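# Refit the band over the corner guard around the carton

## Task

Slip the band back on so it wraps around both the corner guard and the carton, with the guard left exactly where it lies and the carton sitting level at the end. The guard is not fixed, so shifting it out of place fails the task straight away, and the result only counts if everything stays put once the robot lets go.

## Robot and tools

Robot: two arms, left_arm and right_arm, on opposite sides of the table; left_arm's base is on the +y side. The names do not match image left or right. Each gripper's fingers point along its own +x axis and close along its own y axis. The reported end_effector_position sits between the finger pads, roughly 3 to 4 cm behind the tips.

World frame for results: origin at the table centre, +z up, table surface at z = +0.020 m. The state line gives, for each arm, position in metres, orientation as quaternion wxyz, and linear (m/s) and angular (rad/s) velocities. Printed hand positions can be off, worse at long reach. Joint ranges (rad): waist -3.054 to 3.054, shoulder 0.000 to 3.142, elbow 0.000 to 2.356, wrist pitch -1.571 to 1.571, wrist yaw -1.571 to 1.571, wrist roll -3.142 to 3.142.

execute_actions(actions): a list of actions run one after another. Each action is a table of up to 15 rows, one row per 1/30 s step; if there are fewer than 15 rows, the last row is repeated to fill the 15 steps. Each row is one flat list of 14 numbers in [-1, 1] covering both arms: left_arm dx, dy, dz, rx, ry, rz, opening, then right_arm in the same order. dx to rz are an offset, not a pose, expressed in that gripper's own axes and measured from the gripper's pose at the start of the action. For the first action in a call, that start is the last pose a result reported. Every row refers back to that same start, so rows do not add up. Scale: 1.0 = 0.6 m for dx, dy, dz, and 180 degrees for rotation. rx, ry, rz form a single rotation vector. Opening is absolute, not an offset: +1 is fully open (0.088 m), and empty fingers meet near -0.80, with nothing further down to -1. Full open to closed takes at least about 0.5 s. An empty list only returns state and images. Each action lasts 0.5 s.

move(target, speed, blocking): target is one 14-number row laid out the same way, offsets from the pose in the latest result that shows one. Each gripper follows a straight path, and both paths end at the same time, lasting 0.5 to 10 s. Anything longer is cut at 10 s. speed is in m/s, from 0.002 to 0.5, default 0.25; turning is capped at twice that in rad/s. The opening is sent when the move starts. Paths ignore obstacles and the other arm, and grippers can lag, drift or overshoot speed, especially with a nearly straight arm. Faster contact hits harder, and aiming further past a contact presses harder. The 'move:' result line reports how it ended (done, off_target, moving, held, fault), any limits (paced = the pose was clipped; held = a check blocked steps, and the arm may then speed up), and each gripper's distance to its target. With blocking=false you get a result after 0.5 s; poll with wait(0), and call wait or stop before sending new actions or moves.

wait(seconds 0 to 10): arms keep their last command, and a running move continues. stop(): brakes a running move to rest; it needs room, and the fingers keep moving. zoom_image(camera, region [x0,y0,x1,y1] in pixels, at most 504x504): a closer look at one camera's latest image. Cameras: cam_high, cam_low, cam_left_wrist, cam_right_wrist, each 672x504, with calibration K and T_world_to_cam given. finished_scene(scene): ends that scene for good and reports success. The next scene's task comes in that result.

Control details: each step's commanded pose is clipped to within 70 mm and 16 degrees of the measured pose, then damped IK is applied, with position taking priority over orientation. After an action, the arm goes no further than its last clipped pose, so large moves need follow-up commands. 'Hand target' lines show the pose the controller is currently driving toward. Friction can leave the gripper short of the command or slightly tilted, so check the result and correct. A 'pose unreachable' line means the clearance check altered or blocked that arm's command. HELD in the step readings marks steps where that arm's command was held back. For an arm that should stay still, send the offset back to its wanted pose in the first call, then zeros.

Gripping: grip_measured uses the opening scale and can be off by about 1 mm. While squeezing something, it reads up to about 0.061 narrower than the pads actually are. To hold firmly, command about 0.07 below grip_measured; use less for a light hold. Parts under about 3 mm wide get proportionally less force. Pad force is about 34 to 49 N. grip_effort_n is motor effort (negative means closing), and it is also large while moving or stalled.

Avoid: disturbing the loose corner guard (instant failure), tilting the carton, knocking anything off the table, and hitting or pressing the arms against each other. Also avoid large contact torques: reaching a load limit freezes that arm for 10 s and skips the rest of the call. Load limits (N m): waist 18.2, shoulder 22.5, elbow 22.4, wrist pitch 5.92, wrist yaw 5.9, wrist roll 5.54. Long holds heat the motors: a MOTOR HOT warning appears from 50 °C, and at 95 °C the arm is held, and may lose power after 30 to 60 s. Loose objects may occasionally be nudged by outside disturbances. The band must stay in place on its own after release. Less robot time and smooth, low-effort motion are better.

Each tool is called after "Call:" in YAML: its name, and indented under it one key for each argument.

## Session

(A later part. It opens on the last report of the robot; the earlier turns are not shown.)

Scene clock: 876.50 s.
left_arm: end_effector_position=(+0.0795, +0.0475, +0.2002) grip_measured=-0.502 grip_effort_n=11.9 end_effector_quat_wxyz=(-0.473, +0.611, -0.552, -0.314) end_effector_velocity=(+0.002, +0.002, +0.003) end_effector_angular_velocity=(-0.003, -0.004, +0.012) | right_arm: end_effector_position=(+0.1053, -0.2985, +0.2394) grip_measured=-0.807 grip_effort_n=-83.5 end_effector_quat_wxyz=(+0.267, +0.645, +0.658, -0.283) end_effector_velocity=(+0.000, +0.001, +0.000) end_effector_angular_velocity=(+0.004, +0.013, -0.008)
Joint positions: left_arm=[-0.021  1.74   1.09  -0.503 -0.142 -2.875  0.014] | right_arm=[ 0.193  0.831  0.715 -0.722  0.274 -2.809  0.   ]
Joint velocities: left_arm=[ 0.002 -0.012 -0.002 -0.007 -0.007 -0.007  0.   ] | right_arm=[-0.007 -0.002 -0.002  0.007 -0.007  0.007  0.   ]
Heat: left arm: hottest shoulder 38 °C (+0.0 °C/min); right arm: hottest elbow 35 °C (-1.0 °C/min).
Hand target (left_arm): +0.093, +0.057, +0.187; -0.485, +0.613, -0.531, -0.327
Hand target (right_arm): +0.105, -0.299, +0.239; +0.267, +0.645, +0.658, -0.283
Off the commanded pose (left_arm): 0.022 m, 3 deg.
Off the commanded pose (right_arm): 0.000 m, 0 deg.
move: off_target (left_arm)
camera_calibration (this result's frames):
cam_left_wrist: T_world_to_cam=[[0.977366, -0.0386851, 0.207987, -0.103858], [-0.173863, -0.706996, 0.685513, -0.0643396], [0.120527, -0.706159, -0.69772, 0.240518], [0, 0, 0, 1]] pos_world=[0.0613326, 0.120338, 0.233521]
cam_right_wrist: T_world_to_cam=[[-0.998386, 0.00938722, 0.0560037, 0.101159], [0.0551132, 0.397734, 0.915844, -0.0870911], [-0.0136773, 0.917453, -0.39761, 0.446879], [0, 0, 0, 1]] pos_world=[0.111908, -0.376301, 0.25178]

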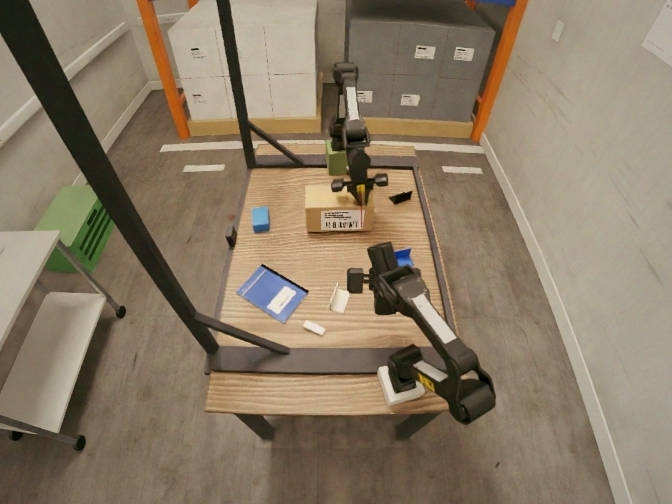

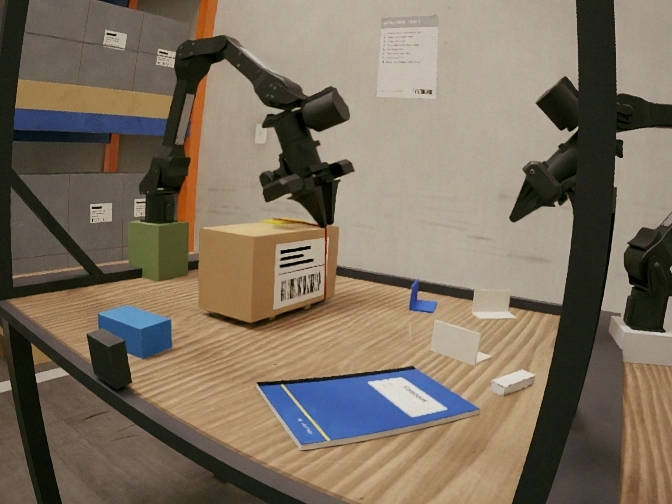

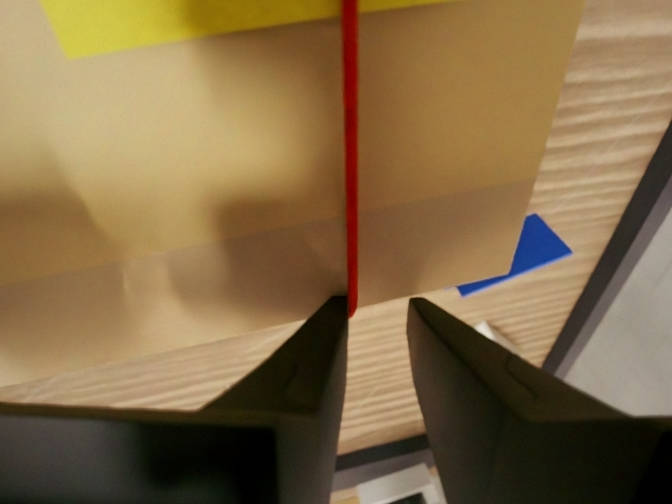

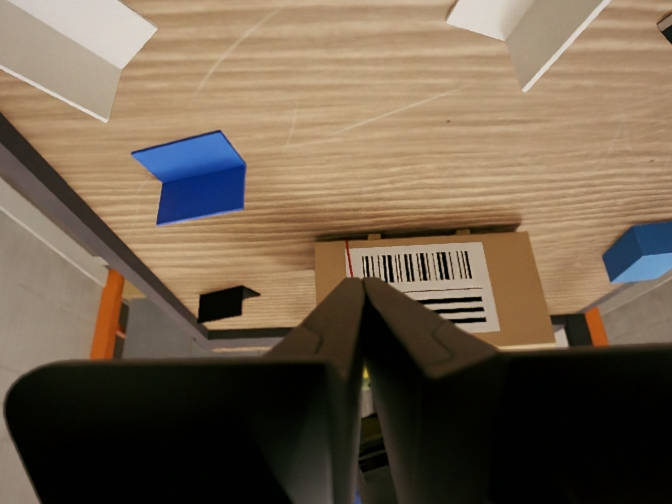

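Call:
move:
  target: [0.017,-0.029,0.022,0,0,-0.008,-0.5, 0,0,0,0,0,0,-0.86]
  speed: 0.008

Call:
zoom_image:
  camera: "cam_low"
  region: [280,180,360,250]

Call:
zoom_image:
  camera: "cam_left_wrist"
  region: [260,180,480,345]

Scene clock: 884.27 s.
left_arm: end_effector_position=(+0.0878, +0.0448, +0.2012) grip_measured=-0.502 grip_effort_n=11.9 end_effector_quat_wxyz=(-0.464, +0.616, -0.564, -0.295) end_effector_velocity=(+0.002, +0.004, -0.004) end_effector_angular_velocity=(+0.019, -0.014, +0.014) | right_arm: end_effector_position=(+0.1053, -0.2985, +0.2394) grip_measured=-0.807 grip_effort_n=-83.5 end_effector_quat_wxyz=(+0.267, +0.645, +0.658, -0.283) end_effector_velocity=(+0.000, -0.002, -0.004) end_effector_angular_velocity=(-0.013, -0.016, +0.018)
Joint positions: left_arm=[ 0.008  1.727  1.06  -0.439 -0.119 -2.831  0.014] | right_arm=[ 0.193  0.831  0.715 -0.722  0.274 -2.809  0.   ]
Joint velocities: left_arm=[-0.002  0.002 -0.007 -0.007 -0.022 -0.007 -0.   ] | right_arm=[-0.002 -0.002 -0.007 -0.007 -0.007 -0.022  0.   ]
Heat: left arm: hottest shoulder 37 °C (-2.0 °C/min); right arm: hottest elbow 35 °C (+0.0 °C/min).
Hand target (left_arm): +0.100, +0.055, +0.191; -0.476, +0.618, -0.545, -0.308
Hand target (right_arm): +0.105, -0.299, +0.239; +0.267, +0.645, +0.658, -0.283
Off the commanded pose (left_arm): 0.019 m, 3 deg.
Off the commanded pose (right_arm): 0.000 m, 0 deg.
move: off_target (left_arm)
camera_calibration (this result's frames):
cam_left_wrist: T_world_to_cam=[[0.975429, -0.0498875, 0.214593, -0.112954], [-0.191504, -0.673563, 0.713891, -0.0711414], [0.108927, -0.737445, -0.666566, 0.234443], [0, 0, 0, 1]] pos_world=[0.071017, 0.119335, 0.231298]
cam_right_wrist: T_world_to_cam=[[-0.998386, 0.00938722, 0.0560037, 0.101159], [0.0551132, 0.397734, 0.915844, -0.0870911], [-0.0136773, 0.917453, -0.39761, 0.446879], [0, 0, 0, 1]] pos_world=[0.111908, -0.376301, 0.25178]

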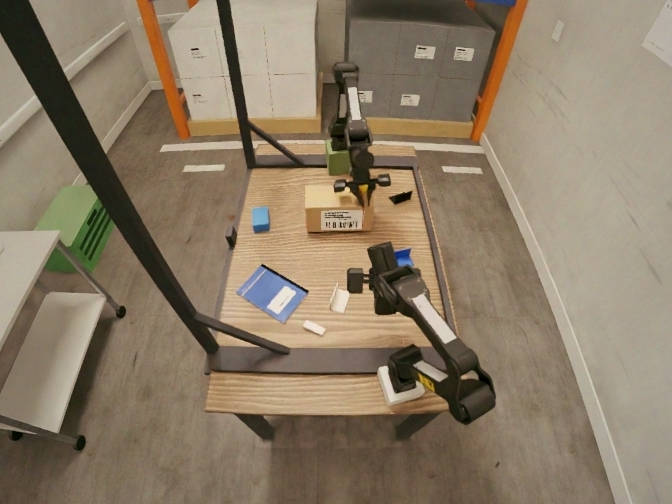

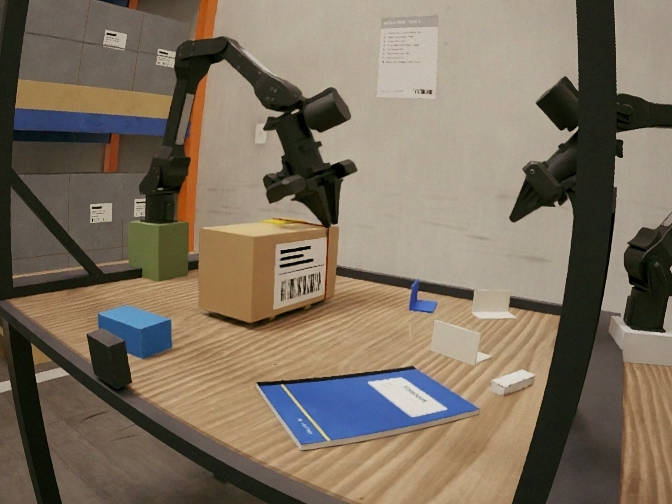

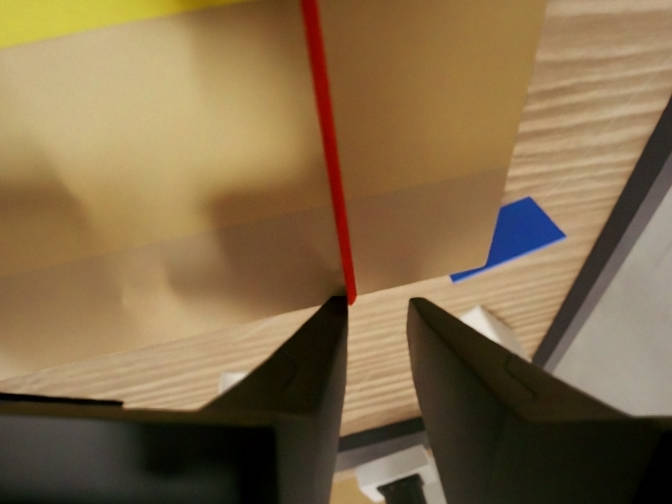

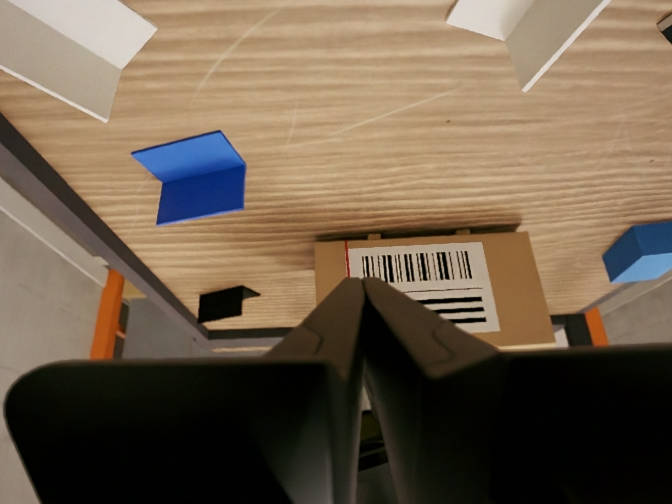

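Region (280, 180, 360, 250) of cam_low's 672x504 image, scaled by 6.300, with more detail than that image has; it fills the top 441 rows of this view, and the rest is white.

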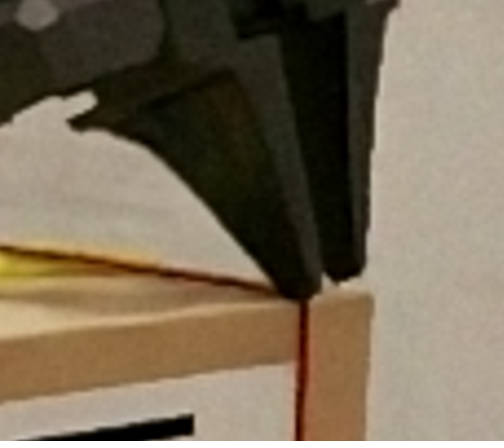

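Region (260, 180, 480, 345) of cam_left_wrist's 672x504 image, scaled by 2.291, with more detail than that image has; it fills the top 378 rows of this view, and the rest is white.

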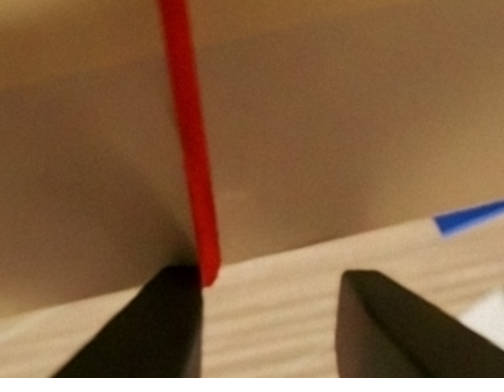

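Call:
move:
  target: [-0.044,-0.012,-0.02,0,0,0,-0.5, 0,0,0,0,0,0,-0.86]
  speed: 0.012

Call:
zoom_image:
  camera: "cam_low"
  region: [280,200,360,310]

Call:
zoom_image:
  camera: "cam_right_wrist"
  region: [300,220,420,300]

Scene clock: 891.30 s.
left_arm: end_effector_position=(+0.0869, +0.0463, +0.2234) grip_measured=-0.502 grip_effort_n=11.9 end_effector_quat_wxyz=(-0.469, +0.610, -0.563, -0.302) end_effector_velocity=(+0.002, +0.004, +0.000) end_effector_angular_velocity=(+0.021, -0.020, +0.000) | right_arm: end_effector_position=(+0.1053, -0.2985, +0.2394) grip_measured=-0.807 grip_effort_n=-83.5 end_effector_quat_wxyz=(+0.267, +0.645, +0.658, -0.283) end_effector_velocity=(-0.001, -0.005, -0.003) end_effector_angular_velocity=(-0.022, +0.002, +0.018)
Joint positions: left_arm=[ 0.007  1.7    1.132 -0.557 -0.118 -2.831  0.014] | right_arm=[ 0.193  0.831  0.715 -0.722  0.274 -2.809  0.   ]
Joint velocities: left_arm=[-0.002 -0.002  0.002 -0.022 -0.022  0.007 -0.   ] | right_arm=[-0.002 -0.007 -0.002 -0.022 -0.022 -0.007  0.   ]
Heat: left arm: hottest shoulder 38 °C (+0.0 °C/min); right arm: hottest elbow 35 °C (+0.0 °C/min).
Hand target (left_arm): +0.088, +0.045, +0.231; -0.464, +0.616, -0.564, -0.296
Hand target (right_arm): +0.105, -0.299, +0.239; +0.267, +0.645, +0.658, -0.283
Off the commanded pose (left_arm): 0.008 m, 1 deg.
Off the commanded pose (right_arm): 0.000 m, 0 deg.
move: done
camera_calibration (this result's frames):
cam_left_wrist: T_world_to_cam=[[0.976138, -0.0557561, 0.209872, -0.115451], [-0.190077, -0.68672, 0.701631, -0.0829634], [0.105003, -0.72478, -0.680932, 0.253385], [0, 0, 0, 1]] pos_world=[0.0703203, 0.120239, 0.254978]
cam_right_wrist: T_world_to_cam=[[-0.998386, 0.00938722, 0.0560037, 0.101159], [0.0551132, 0.397734, 0.915844, -0.0870911], [-0.0136773, 0.917453, -0.39761, 0.446879], [0, 0, 0, 1]] pos_world=[0.111908, -0.376301, 0.25178]

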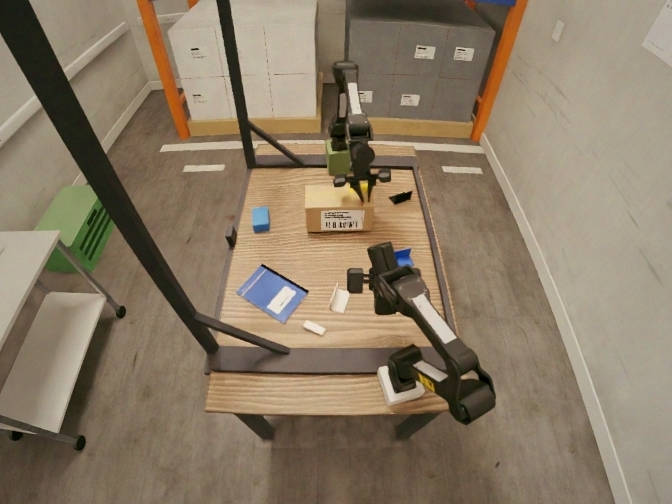

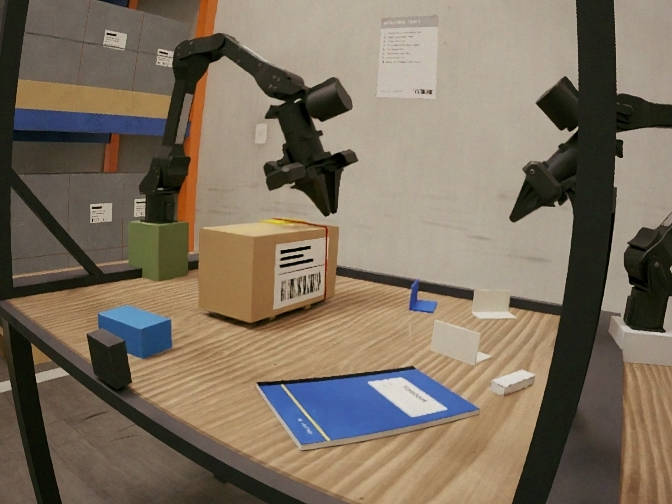

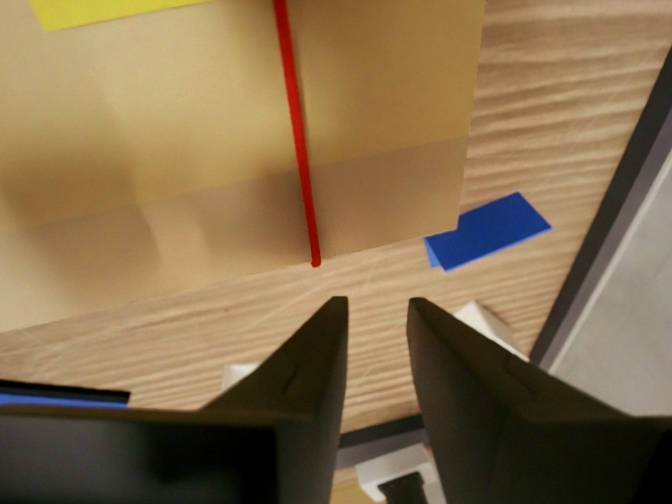

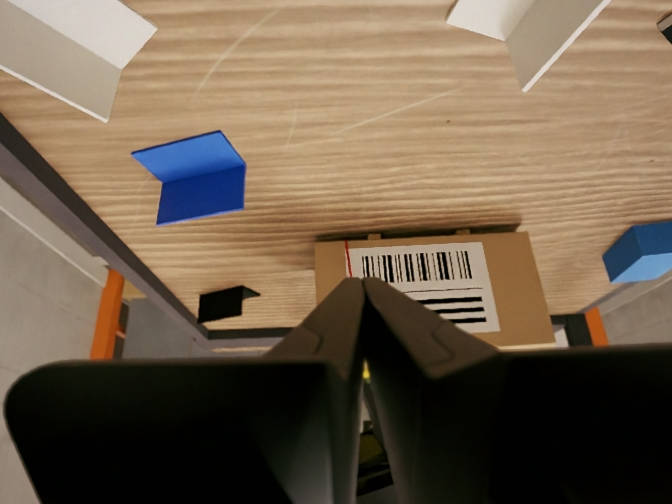

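Region (280, 200, 360, 310) of cam_low's 672x504 image, scaled by 4.582, with more detail than that image has; it fills the left 367 columns of this view, and the rest is white.

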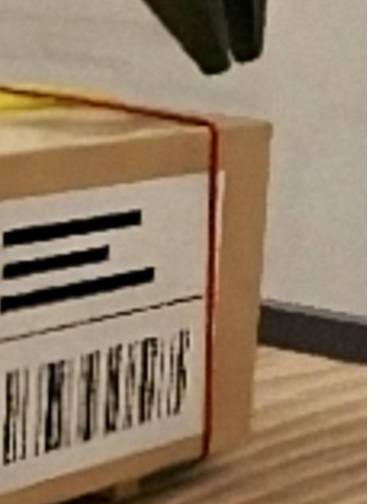

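Region (300, 220, 420, 300) of cam_right_wrist's 672x504 image, scaled by 4.200, with more detail than that image has.

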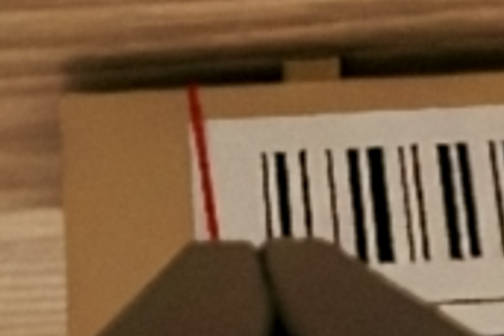

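Call:
zoom_image:
  camera: "cam_low"
  region: [310,220,345,305]

Region (310, 220, 345, 305) of cam_low's 672x504 image, scaled by 5.929, with more detail than that image has; it fills the left 208 columns of this view, and the rest is white.

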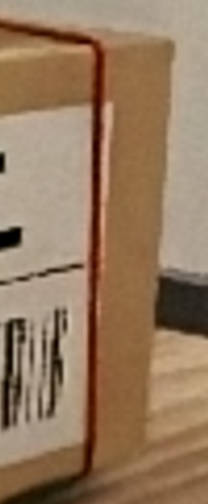

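Call:
move:
  target: [0.009,0.029,0.010,-0.008,-0.05,-0.02,-0.5, 0,0,0,0,0,0,-0.86]
  speed: 0.05

Scene clock: 937.43 s.
left_arm: end_effector_position=(+0.0720, +0.0525, +0.2150) grip_measured=-0.502 grip_effort_n=11.9 end_effector_quat_wxyz=(-0.511, +0.608, -0.505, -0.339) end_effector_velocity=(+0.004, +0.003, +0.001) end_effector_angular_velocity=(+0.013, -0.014, +0.029) | right_arm: end_effector_position=(+0.1053, -0.2985, +0.2394) grip_measured=-0.807 grip_effort_n=-83.5 end_effector_quat_wxyz=(+0.267, +0.645, +0.658, -0.283) end_effector_velocity=(+0.000, -0.002, -0.002) end_effector_angular_velocity=(-0.008, -0.013, +0.018)
Joint positions: left_arm=[-0.079  1.774  1.219 -0.716 -0.243 -2.96   0.014] | right_arm=[ 0.193  0.831  0.715 -0.722  0.274 -2.809  0.   ]
Joint velocities: left_arm=[ 0.002  0.002  0.007 -0.022 -0.022 -0.022  0.   ] | right_arm=[-0.002 -0.002 -0.002 -0.007 -0.007 -0.022  0.   ]
Heat: left arm: hottest shoulder 42 °C (+5.1 °C/min); right arm: hottest elbow 35 °C (+0.0 °C/min).
Hand target (left_arm): +0.072, +0.051, +0.212; -0.513, +0.607, -0.501, -0.342
Hand target (right_arm): +0.105, -0.299, +0.239; +0.267, +0.645, +0.658, -0.283
Off the commanded pose (left_arm): 0.003 m, 1 deg.
Off the commanded pose (right_arm): 0.000 m, 0 deg.
move: done
camera_calibration (this result's frames):
cam_left_wrist: T_world_to_cam=[[0.96593, -0.00971765, 0.25862, -0.110984], [-0.167512, -0.785208, 0.596144, -0.0494535], [0.197278, -0.619156, -0.760084, 0.258553], [0, 0, 0, 1]] pos_world=[0.0479118, 0.120175, 0.254706]
cam_right_wrist: T_world_to_cam=[[-0.998386, 0.00938722, 0.0560037, 0.101159], [0.0551132, 0.397734, 0.915844, -0.0870911], [-0.0136773, 0.917453, -0.39761, 0.446879], [0, 0, 0, 1]] pos_world=[0.111908, -0.376301, 0.25178]

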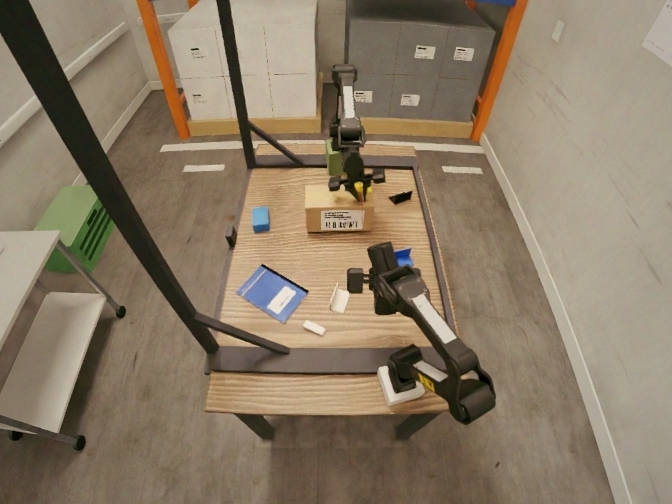

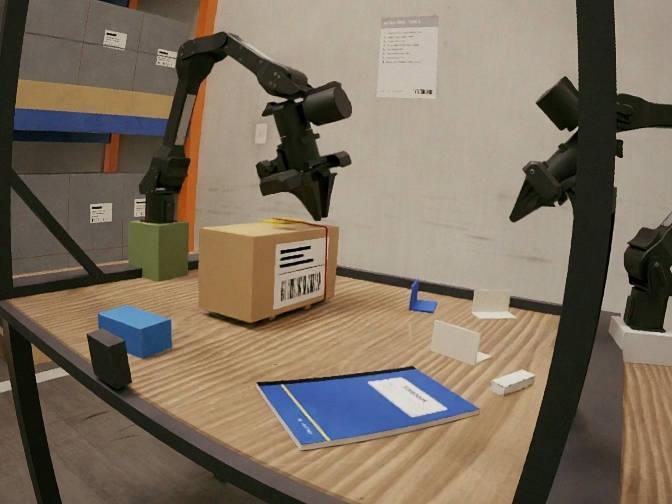

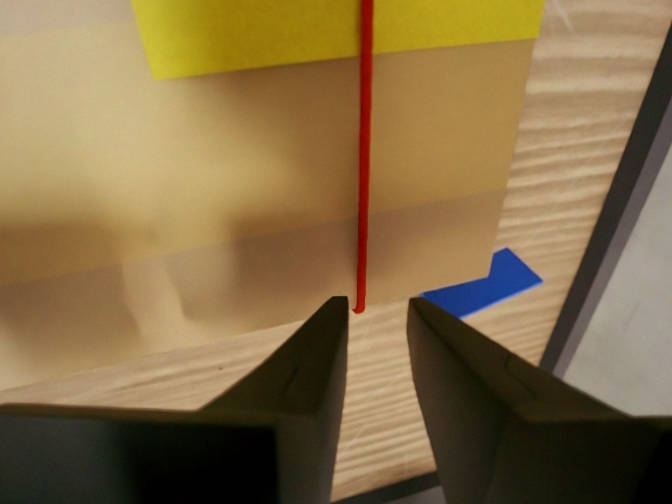

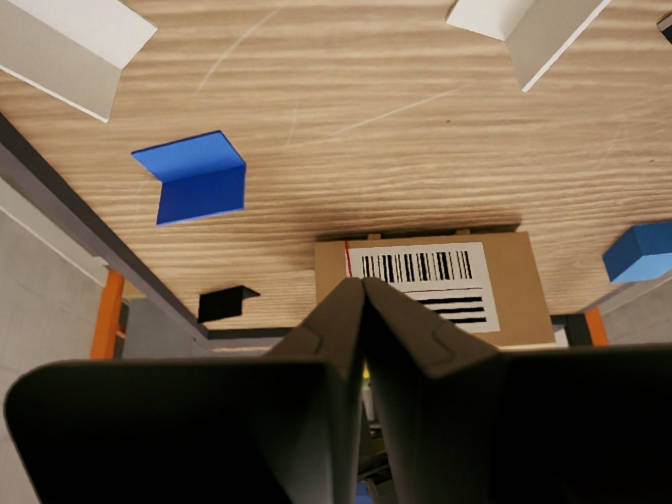

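Call:
zoom_image:
  camera: "cam_left_wrist"
  region: [300,0,620,320]

Region (300, 0, 620, 320) of cam_left_wrist's 672x504 image, scaled by 1.575, with more detail than that image has.

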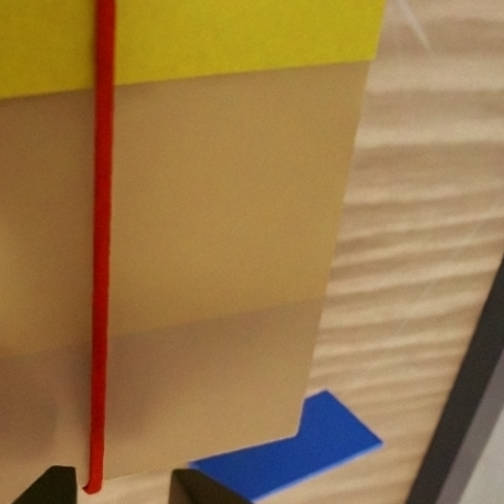

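Call:
move:
  target: [0.05,0.012,0.012,0,0,0,-0.5, 0,0,0,0,0,0,-0.86]
  speed: 0.03

Call:
move:
  target: [0.0275,-0.026,0.022,0,0,0,-0.5, 0,0,0,0,0,0,-0.86]
  speed: 0.015

Call:
move:
  target: [0.0225,-0.021,0.024,0,0,0,-0.5, 0,0,0,0,0,0,-0.86]
  speed: 0.01

Call:
zoom_image:
  camera: "cam_low"
  region: [280,180,360,250]

Scene clock: 959.80 s.
left_arm: end_effector_position=(+0.0727, +0.0487, +0.2003) grip_measured=-0.502 grip_effort_n=11.9 end_effector_quat_wxyz=(-0.501, +0.618, -0.509, -0.329) end_effector_velocity=(-0.000, +0.004, -0.002) end_effector_angular_velocity=(+0.015, -0.008, -0.007) | right_arm: end_effector_position=(+0.1053, -0.2985, +0.2394) grip_measured=-0.807 grip_effort_n=-83.5 end_effector_quat_wxyz=(+0.267, +0.645, +0.658, -0.283) end_effector_velocity=(-0.001, -0.002, -0.002) end_effector_angular_velocity=(-0.009, -0.003, +0.013)
Joint positions: left_arm=[-0.078  1.784  1.159 -0.611 -0.243 -2.959  0.014] | right_arm=[ 0.193  0.831  0.715 -0.722  0.274 -2.809  0.   ]
Joint velocities: left_arm=[-0.002 -0.002 -0.007 -0.007 -0.007  0.007 -0.   ] | right_arm=[ 0.002 -0.002 -0.002 -0.007 -0.007 -0.007  0.   ]
Heat: left arm: hottest shoulder 39 °C (+0.0 °C/min); right arm: hottest elbow 35 °C (+0.0 °C/min).
Hand target (left_arm): +0.074, +0.052, +0.184; -0.510, +0.608, -0.505, -0.339
Hand target (right_arm): +0.105, -0.299, +0.239; +0.267, +0.645, +0.658, -0.283
Off the commanded pose (left_arm): 0.017 m, 2 deg.
Off the commanded pose (right_arm): 0.000 m, 0 deg.
move: off_target (left_arm)
camera_calibration (this result's frames):
cam_left_wrist: T_world_to_cam=[[0.965015, 0.0000817006, 0.262195, -0.109007], [-0.169159, -0.763849, 0.622832, -0.0497866], [0.200328, -0.645394, -0.737112, 0.241367], [0, 0, 0, 1]] pos_world=[0.0484191, 0.117756, 0.237504]
cam_right_wrist: T_world_to_cam=[[-0.998386, 0.00938722, 0.0560037, 0.101159], [0.0551132, 0.397734, 0.915844, -0.0870911], [-0.0136773, 0.917453, -0.39761, 0.446879], [0, 0, 0, 1]] pos_world=[0.111908, -0.376301, 0.25178]

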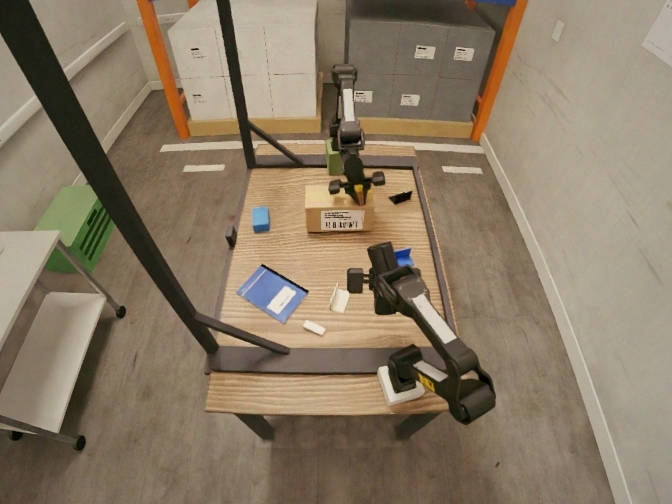

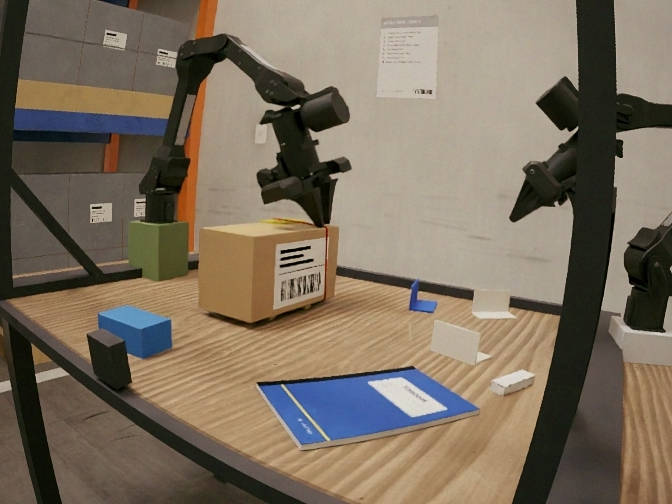

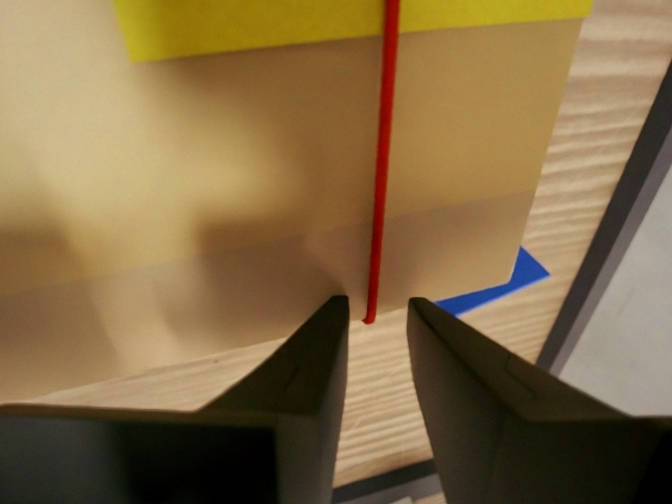

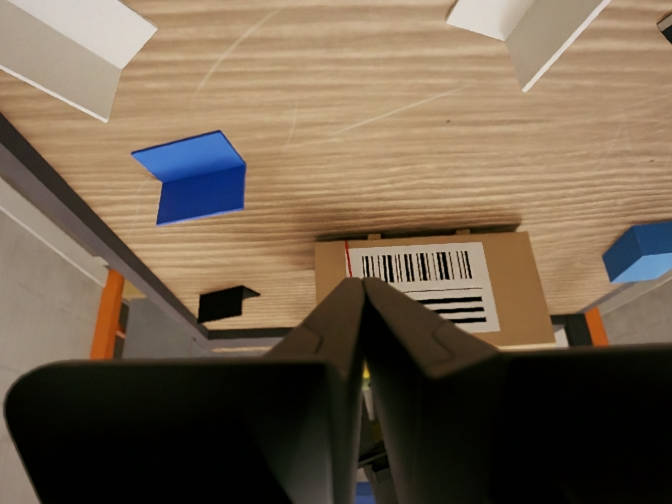

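Scene clock: 961.77 s.
left_arm: end_effector_position=(+0.0793, +0.0465, +0.2003) grip_measured=-0.502 grip_effort_n=11.9 end_effector_quat_wxyz=(-0.487, +0.618, -0.531, -0.315) end_effector_velocity=(-0.002, +0.003, -0.000) end_effector_angular_velocity=(+0.005, +0.010, +0.001) | right_arm: end_effector_position=(+0.1053, -0.2985, +0.2394) grip_measured=-0.807 grip_effort_n=-83.5 end_effector_quat_wxyz=(+0.267, +0.645, +0.658, -0.283) end_effector_velocity=(+0.001, +0.001, +0.001) end_effector_angular_velocity=(+0.009, -0.007, -0.002)
Joint positions: left_arm=[-0.044  1.761  1.119 -0.539 -0.2   -2.904  0.014] | right_arm=[ 0.193  0.831  0.715 -0.722  0.274 -2.809  0.   ]
Joint velocities: left_arm=[-0.002 -0.007 -0.007 -0.007  0.007 -0.007  0.   ] | right_arm=[-0.002 -0.002 -0.002  0.007  0.007 -0.007  0.   ]
Heat: left arm: hottest shoulder 39 °C (+0.0 °C/min); right arm: hottest elbow 35 °C (+0.0 °C/min).
Hand target (left_arm): +0.093, +0.057, +0.187; -0.501, +0.618, -0.510, -0.329
Hand target (right_arm): +0.105, -0.299, +0.239; +0.267, +0.645, +0.658, -0.283
Off the commanded pose (left_arm): 0.022 m, 3 deg.
Off the commanded pose (right_arm): 0.000 m, 0 deg.
move: off_target (left_arm)
camera_calibration (this result's frames):
cam_left_wrist: T_world_to_cam=[[0.969255, -0.0197317, 0.245268, -0.111416], [-0.181638, -0.729802, 0.659088, -0.058179], [0.165992, -0.683374, -0.710948, 0.237903], [0, 0, 0, 1]] pos_world=[0.0579325, 0.117919, 0.234808]
cam_right_wrist: T_world_to_cam=[[-0.998386, 0.00938722, 0.0560037, 0.101159], [0.0551132, 0.397734, 0.915844, -0.0870911], [-0.0136773, 0.917453, -0.39761, 0.446879], [0, 0, 0, 1]] pos_world=[0.111908, -0.376301, 0.25178]

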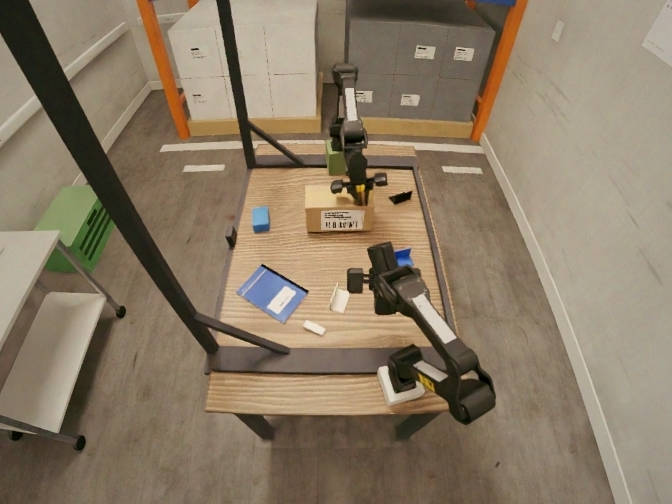

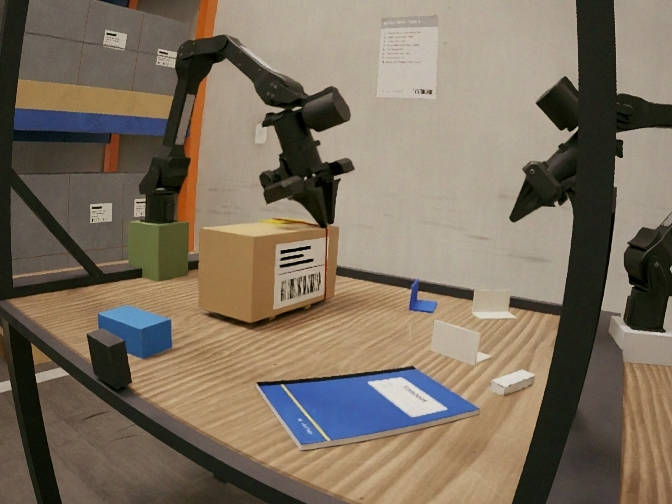

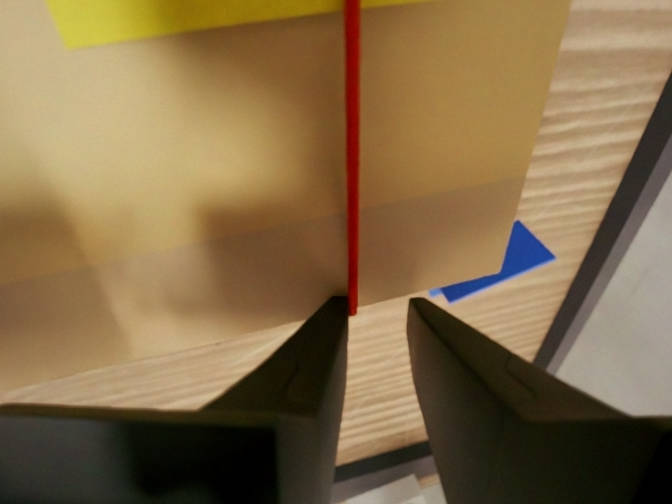

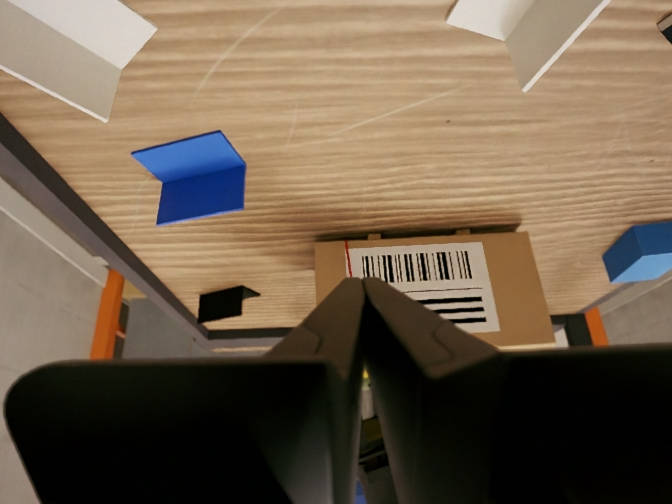

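Scene clock: 964.33 s.
left_arm: end_effector_position=(+0.0816, +0.0464, +0.2004) grip_measured=-0.502 grip_effort_n=11.9 end_effector_quat_wxyz=(-0.475, +0.614, -0.553, -0.302) end_effector_velocity=(+0.002, +0.004, -0.002) end_effector_angular_velocity=(+0.016, -0.021, +0.000) | right_arm: end_effector_position=(+0.1053, -0.2985, +0.2394) grip_measured=-0.807 grip_effort_n=-83.5 end_effector_quat_wxyz=(+0.267, +0.645, +0.658, -0.283) end_effector_velocity=(-0.001, -0.002, -0.002) end_effector_angular_velocity=(-0.009, -0.003, +0.013)
Joint positions: left_arm=[-0.021  1.736  1.077 -0.478 -0.153 -2.859  0.014] | right_arm=[ 0.193  0.831  0.715 -0.722  0.274 -2.809  0.   ]
Joint velocities: left_arm=[-0.002 -0.002 -0.007 -0.007 -0.022  0.007 -0.   ] | right_arm=[ 0.002 -0.002 -0.002 -0.007 -0.007 -0.007  0.   ]
Heat: left arm: hottest shoulder 39 °C (+0.0 °C/min); right arm: hottest elbow 35 °C (+0.0 °C/min).
Hand target (left_arm): +0.096, +0.056, +0.187; -0.487, +0.617, -0.531, -0.315
Hand target (right_arm): +0.105, -0.299, +0.239; +0.267, +0.645, +0.658, -0.283
Off the commanded pose (left_arm): 0.022 m, 3 deg.
Off the commanded pose (right_arm): 0.000 m, 0 deg.
move: off_target (left_arm)
camera_calibration (this result's frames):
cam_left_wrist: T_world_to_cam=[[0.972809, -0.04485, 0.227226, -0.109164], [-0.1935, -0.696534, 0.69094, -0.0648745], [0.127282, -0.716121, -0.686273, 0.237156], [0, 0, 0, 1]] pos_world=[0.0634572, 0.119749, 0.232383]
cam_right_wrist: T_world_to_cam=[[-0.998386, 0.00938722, 0.0560037, 0.101159], [0.0551132, 0.397734, 0.915844, -0.0870911], [-0.0136773, 0.917453, -0.39761, 0.446879], [0, 0, 0, 1]] pos_world=[0.111908, -0.376301, 0.25178]

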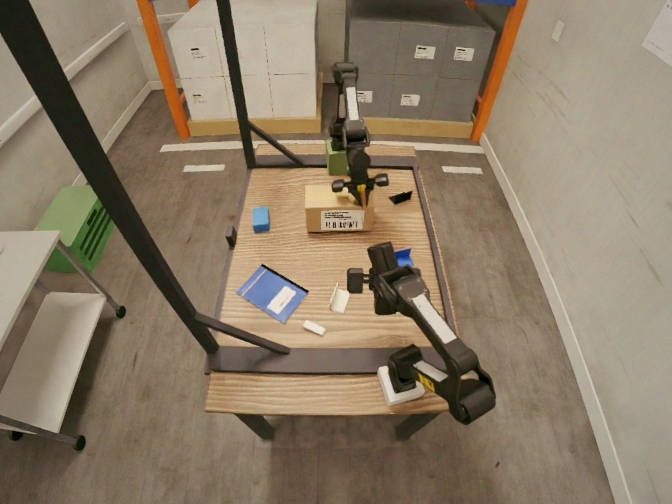

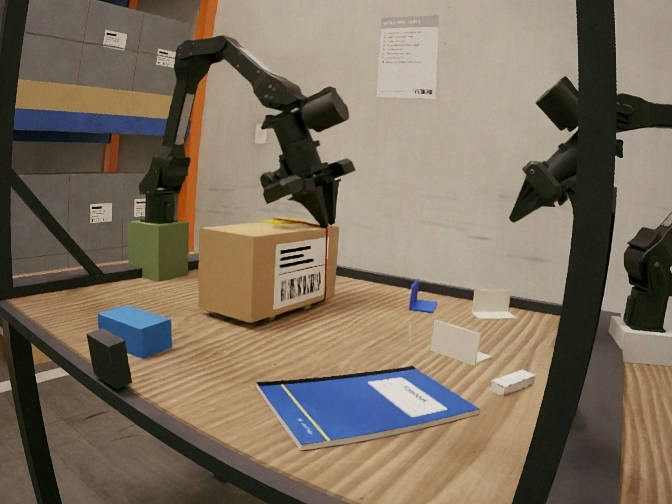

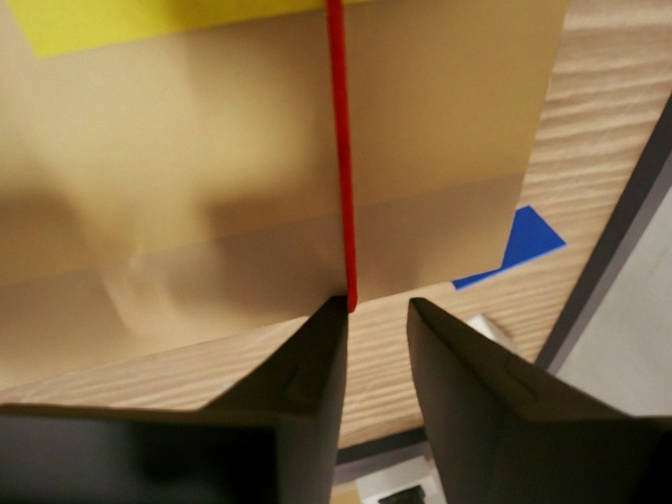

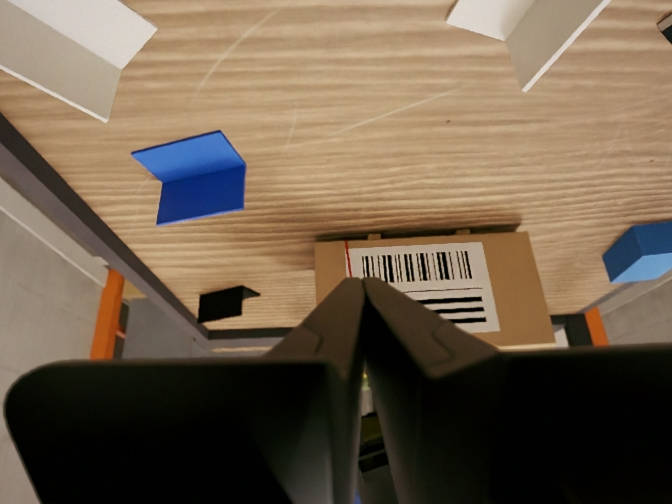

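Region (280, 180, 360, 250) of cam_low's 672x504 image, scaled by 6.300, with more detail than that image has; it fills the top 441 rows of this view, and the rest is white.

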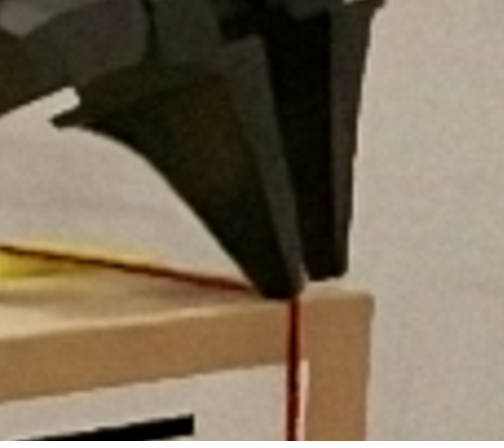

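Call:
move:
  target: [0.017,-0.031,0.024,0,0,-0.012,-0.5, 0,0,0,0,0,0,-0.86]
  speed: 0.008

Call:
zoom_image:
  camera: "cam_low"
  region: [280,180,360,250]

Scene clock: 971.70 s.
left_arm: end_effector_position=(+0.0974, +0.0444, +0.2010) grip_measured=-0.502 grip_effort_n=11.9 end_effector_quat_wxyz=(-0.470, +0.629, -0.553, -0.281) end_effector_velocity=(-0.002, -0.001, +0.003) end_effector_angular_velocity=(-0.011, +0.001, -0.012) | right_arm: end_effector_position=(+0.1053, -0.2985, +0.2394) grip_measured=-0.807 grip_effort_n=-83.5 end_effector_quat_wxyz=(+0.267, +0.645, +0.658, -0.283) end_effector_velocity=(+0.000, -0.001, -0.003) end_effector_angular_velocity=(-0.013, -0.005, +0.008)
Joint positions: left_arm=[ 0.018  1.725  1.043 -0.4   -0.155 -2.814  0.014] | right_arm=[ 0.193  0.831  0.715 -0.722  0.274 -2.809  0.   ]
Joint velocities: left_arm=[-0.002 -0.007 -0.002  0.007  0.007  0.007 -0.   ] | right_arm=[-0.002  0.002 -0.002 -0.007 -0.007 -0.007  0.   ]
Heat: left arm: hottest shoulder 38 °C (-2.0 °C/min); right arm: hottest elbow 35 °C (+0.0 °C/min).
Hand target (left_arm): +0.104, +0.055, +0.191; -0.481, +0.625, -0.541, -0.293
Hand target (right_arm): +0.105, -0.299, +0.239; +0.267, +0.645, +0.658, -0.283
Off the commanded pose (left_arm): 0.016 m, 2 deg.
Off the commanded pose (right_arm): 0.000 m, 0 deg.
move: off_target (left_arm)
camera_calibration (this result's frames):
cam_left_wrist: T_world_to_cam=[[0.965855, -0.0350764, 0.256696, -0.130451], [-0.214221, -0.665373, 0.715115, -0.0678769], [0.145715, -0.745687, -0.650168, 0.226424], [0, 0, 0, 1]] pos_world=[0.0784623, 0.119102, 0.229239]
cam_right_wrist: T_world_to_cam=[[-0.998386, 0.00938722, 0.0560037, 0.101159], [0.0551132, 0.397734, 0.915844, -0.0870911], [-0.0136773, 0.917453, -0.39761, 0.446879], [0, 0, 0, 1]] pos_world=[0.111908, -0.376301, 0.25178]

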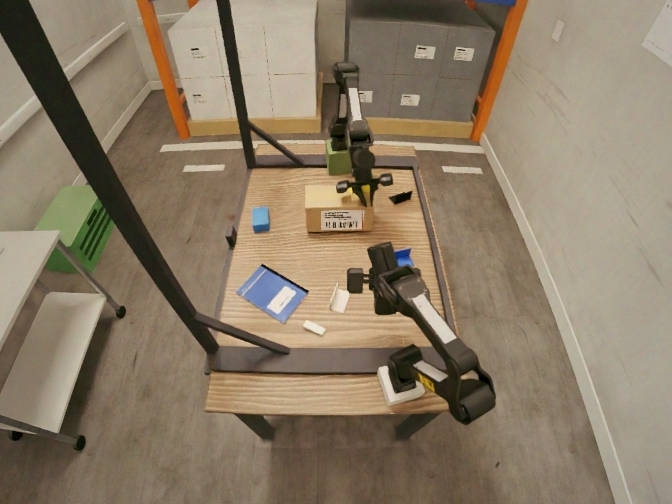

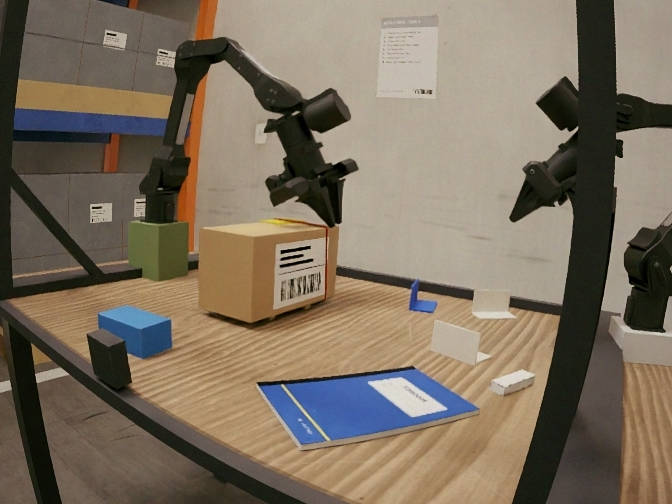

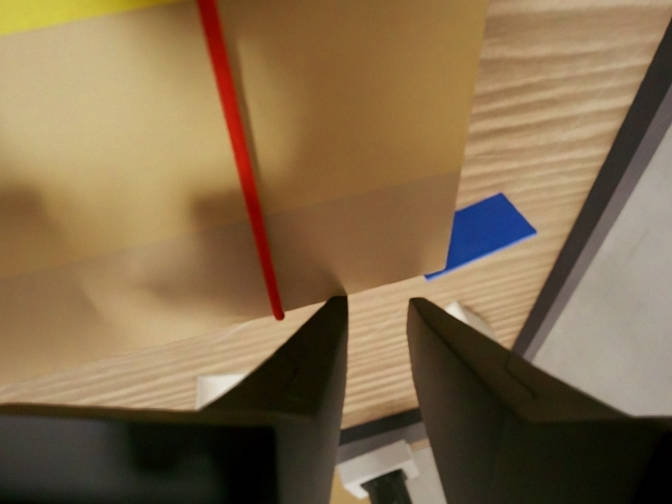

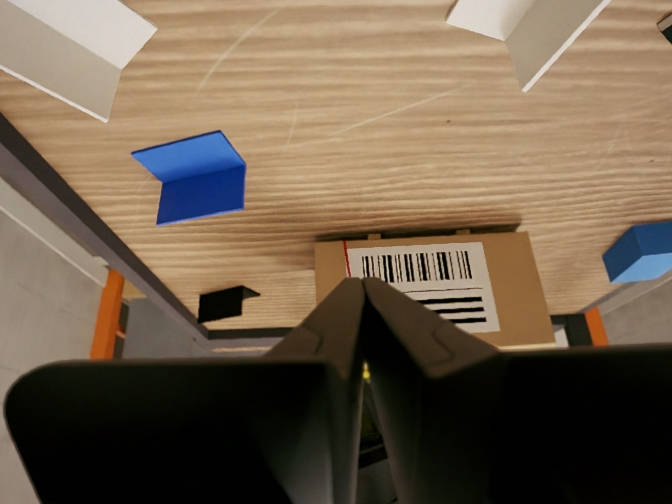

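Region (280, 180, 360, 250) of cam_low's 672x504 image, scaled by 6.300, with more detail than that image has; it fills the top 441 rows of this view, and the rest is white.

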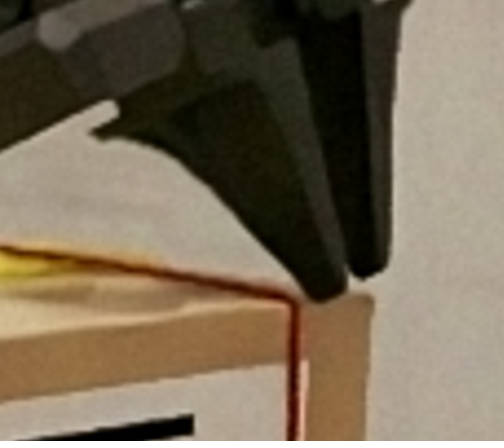

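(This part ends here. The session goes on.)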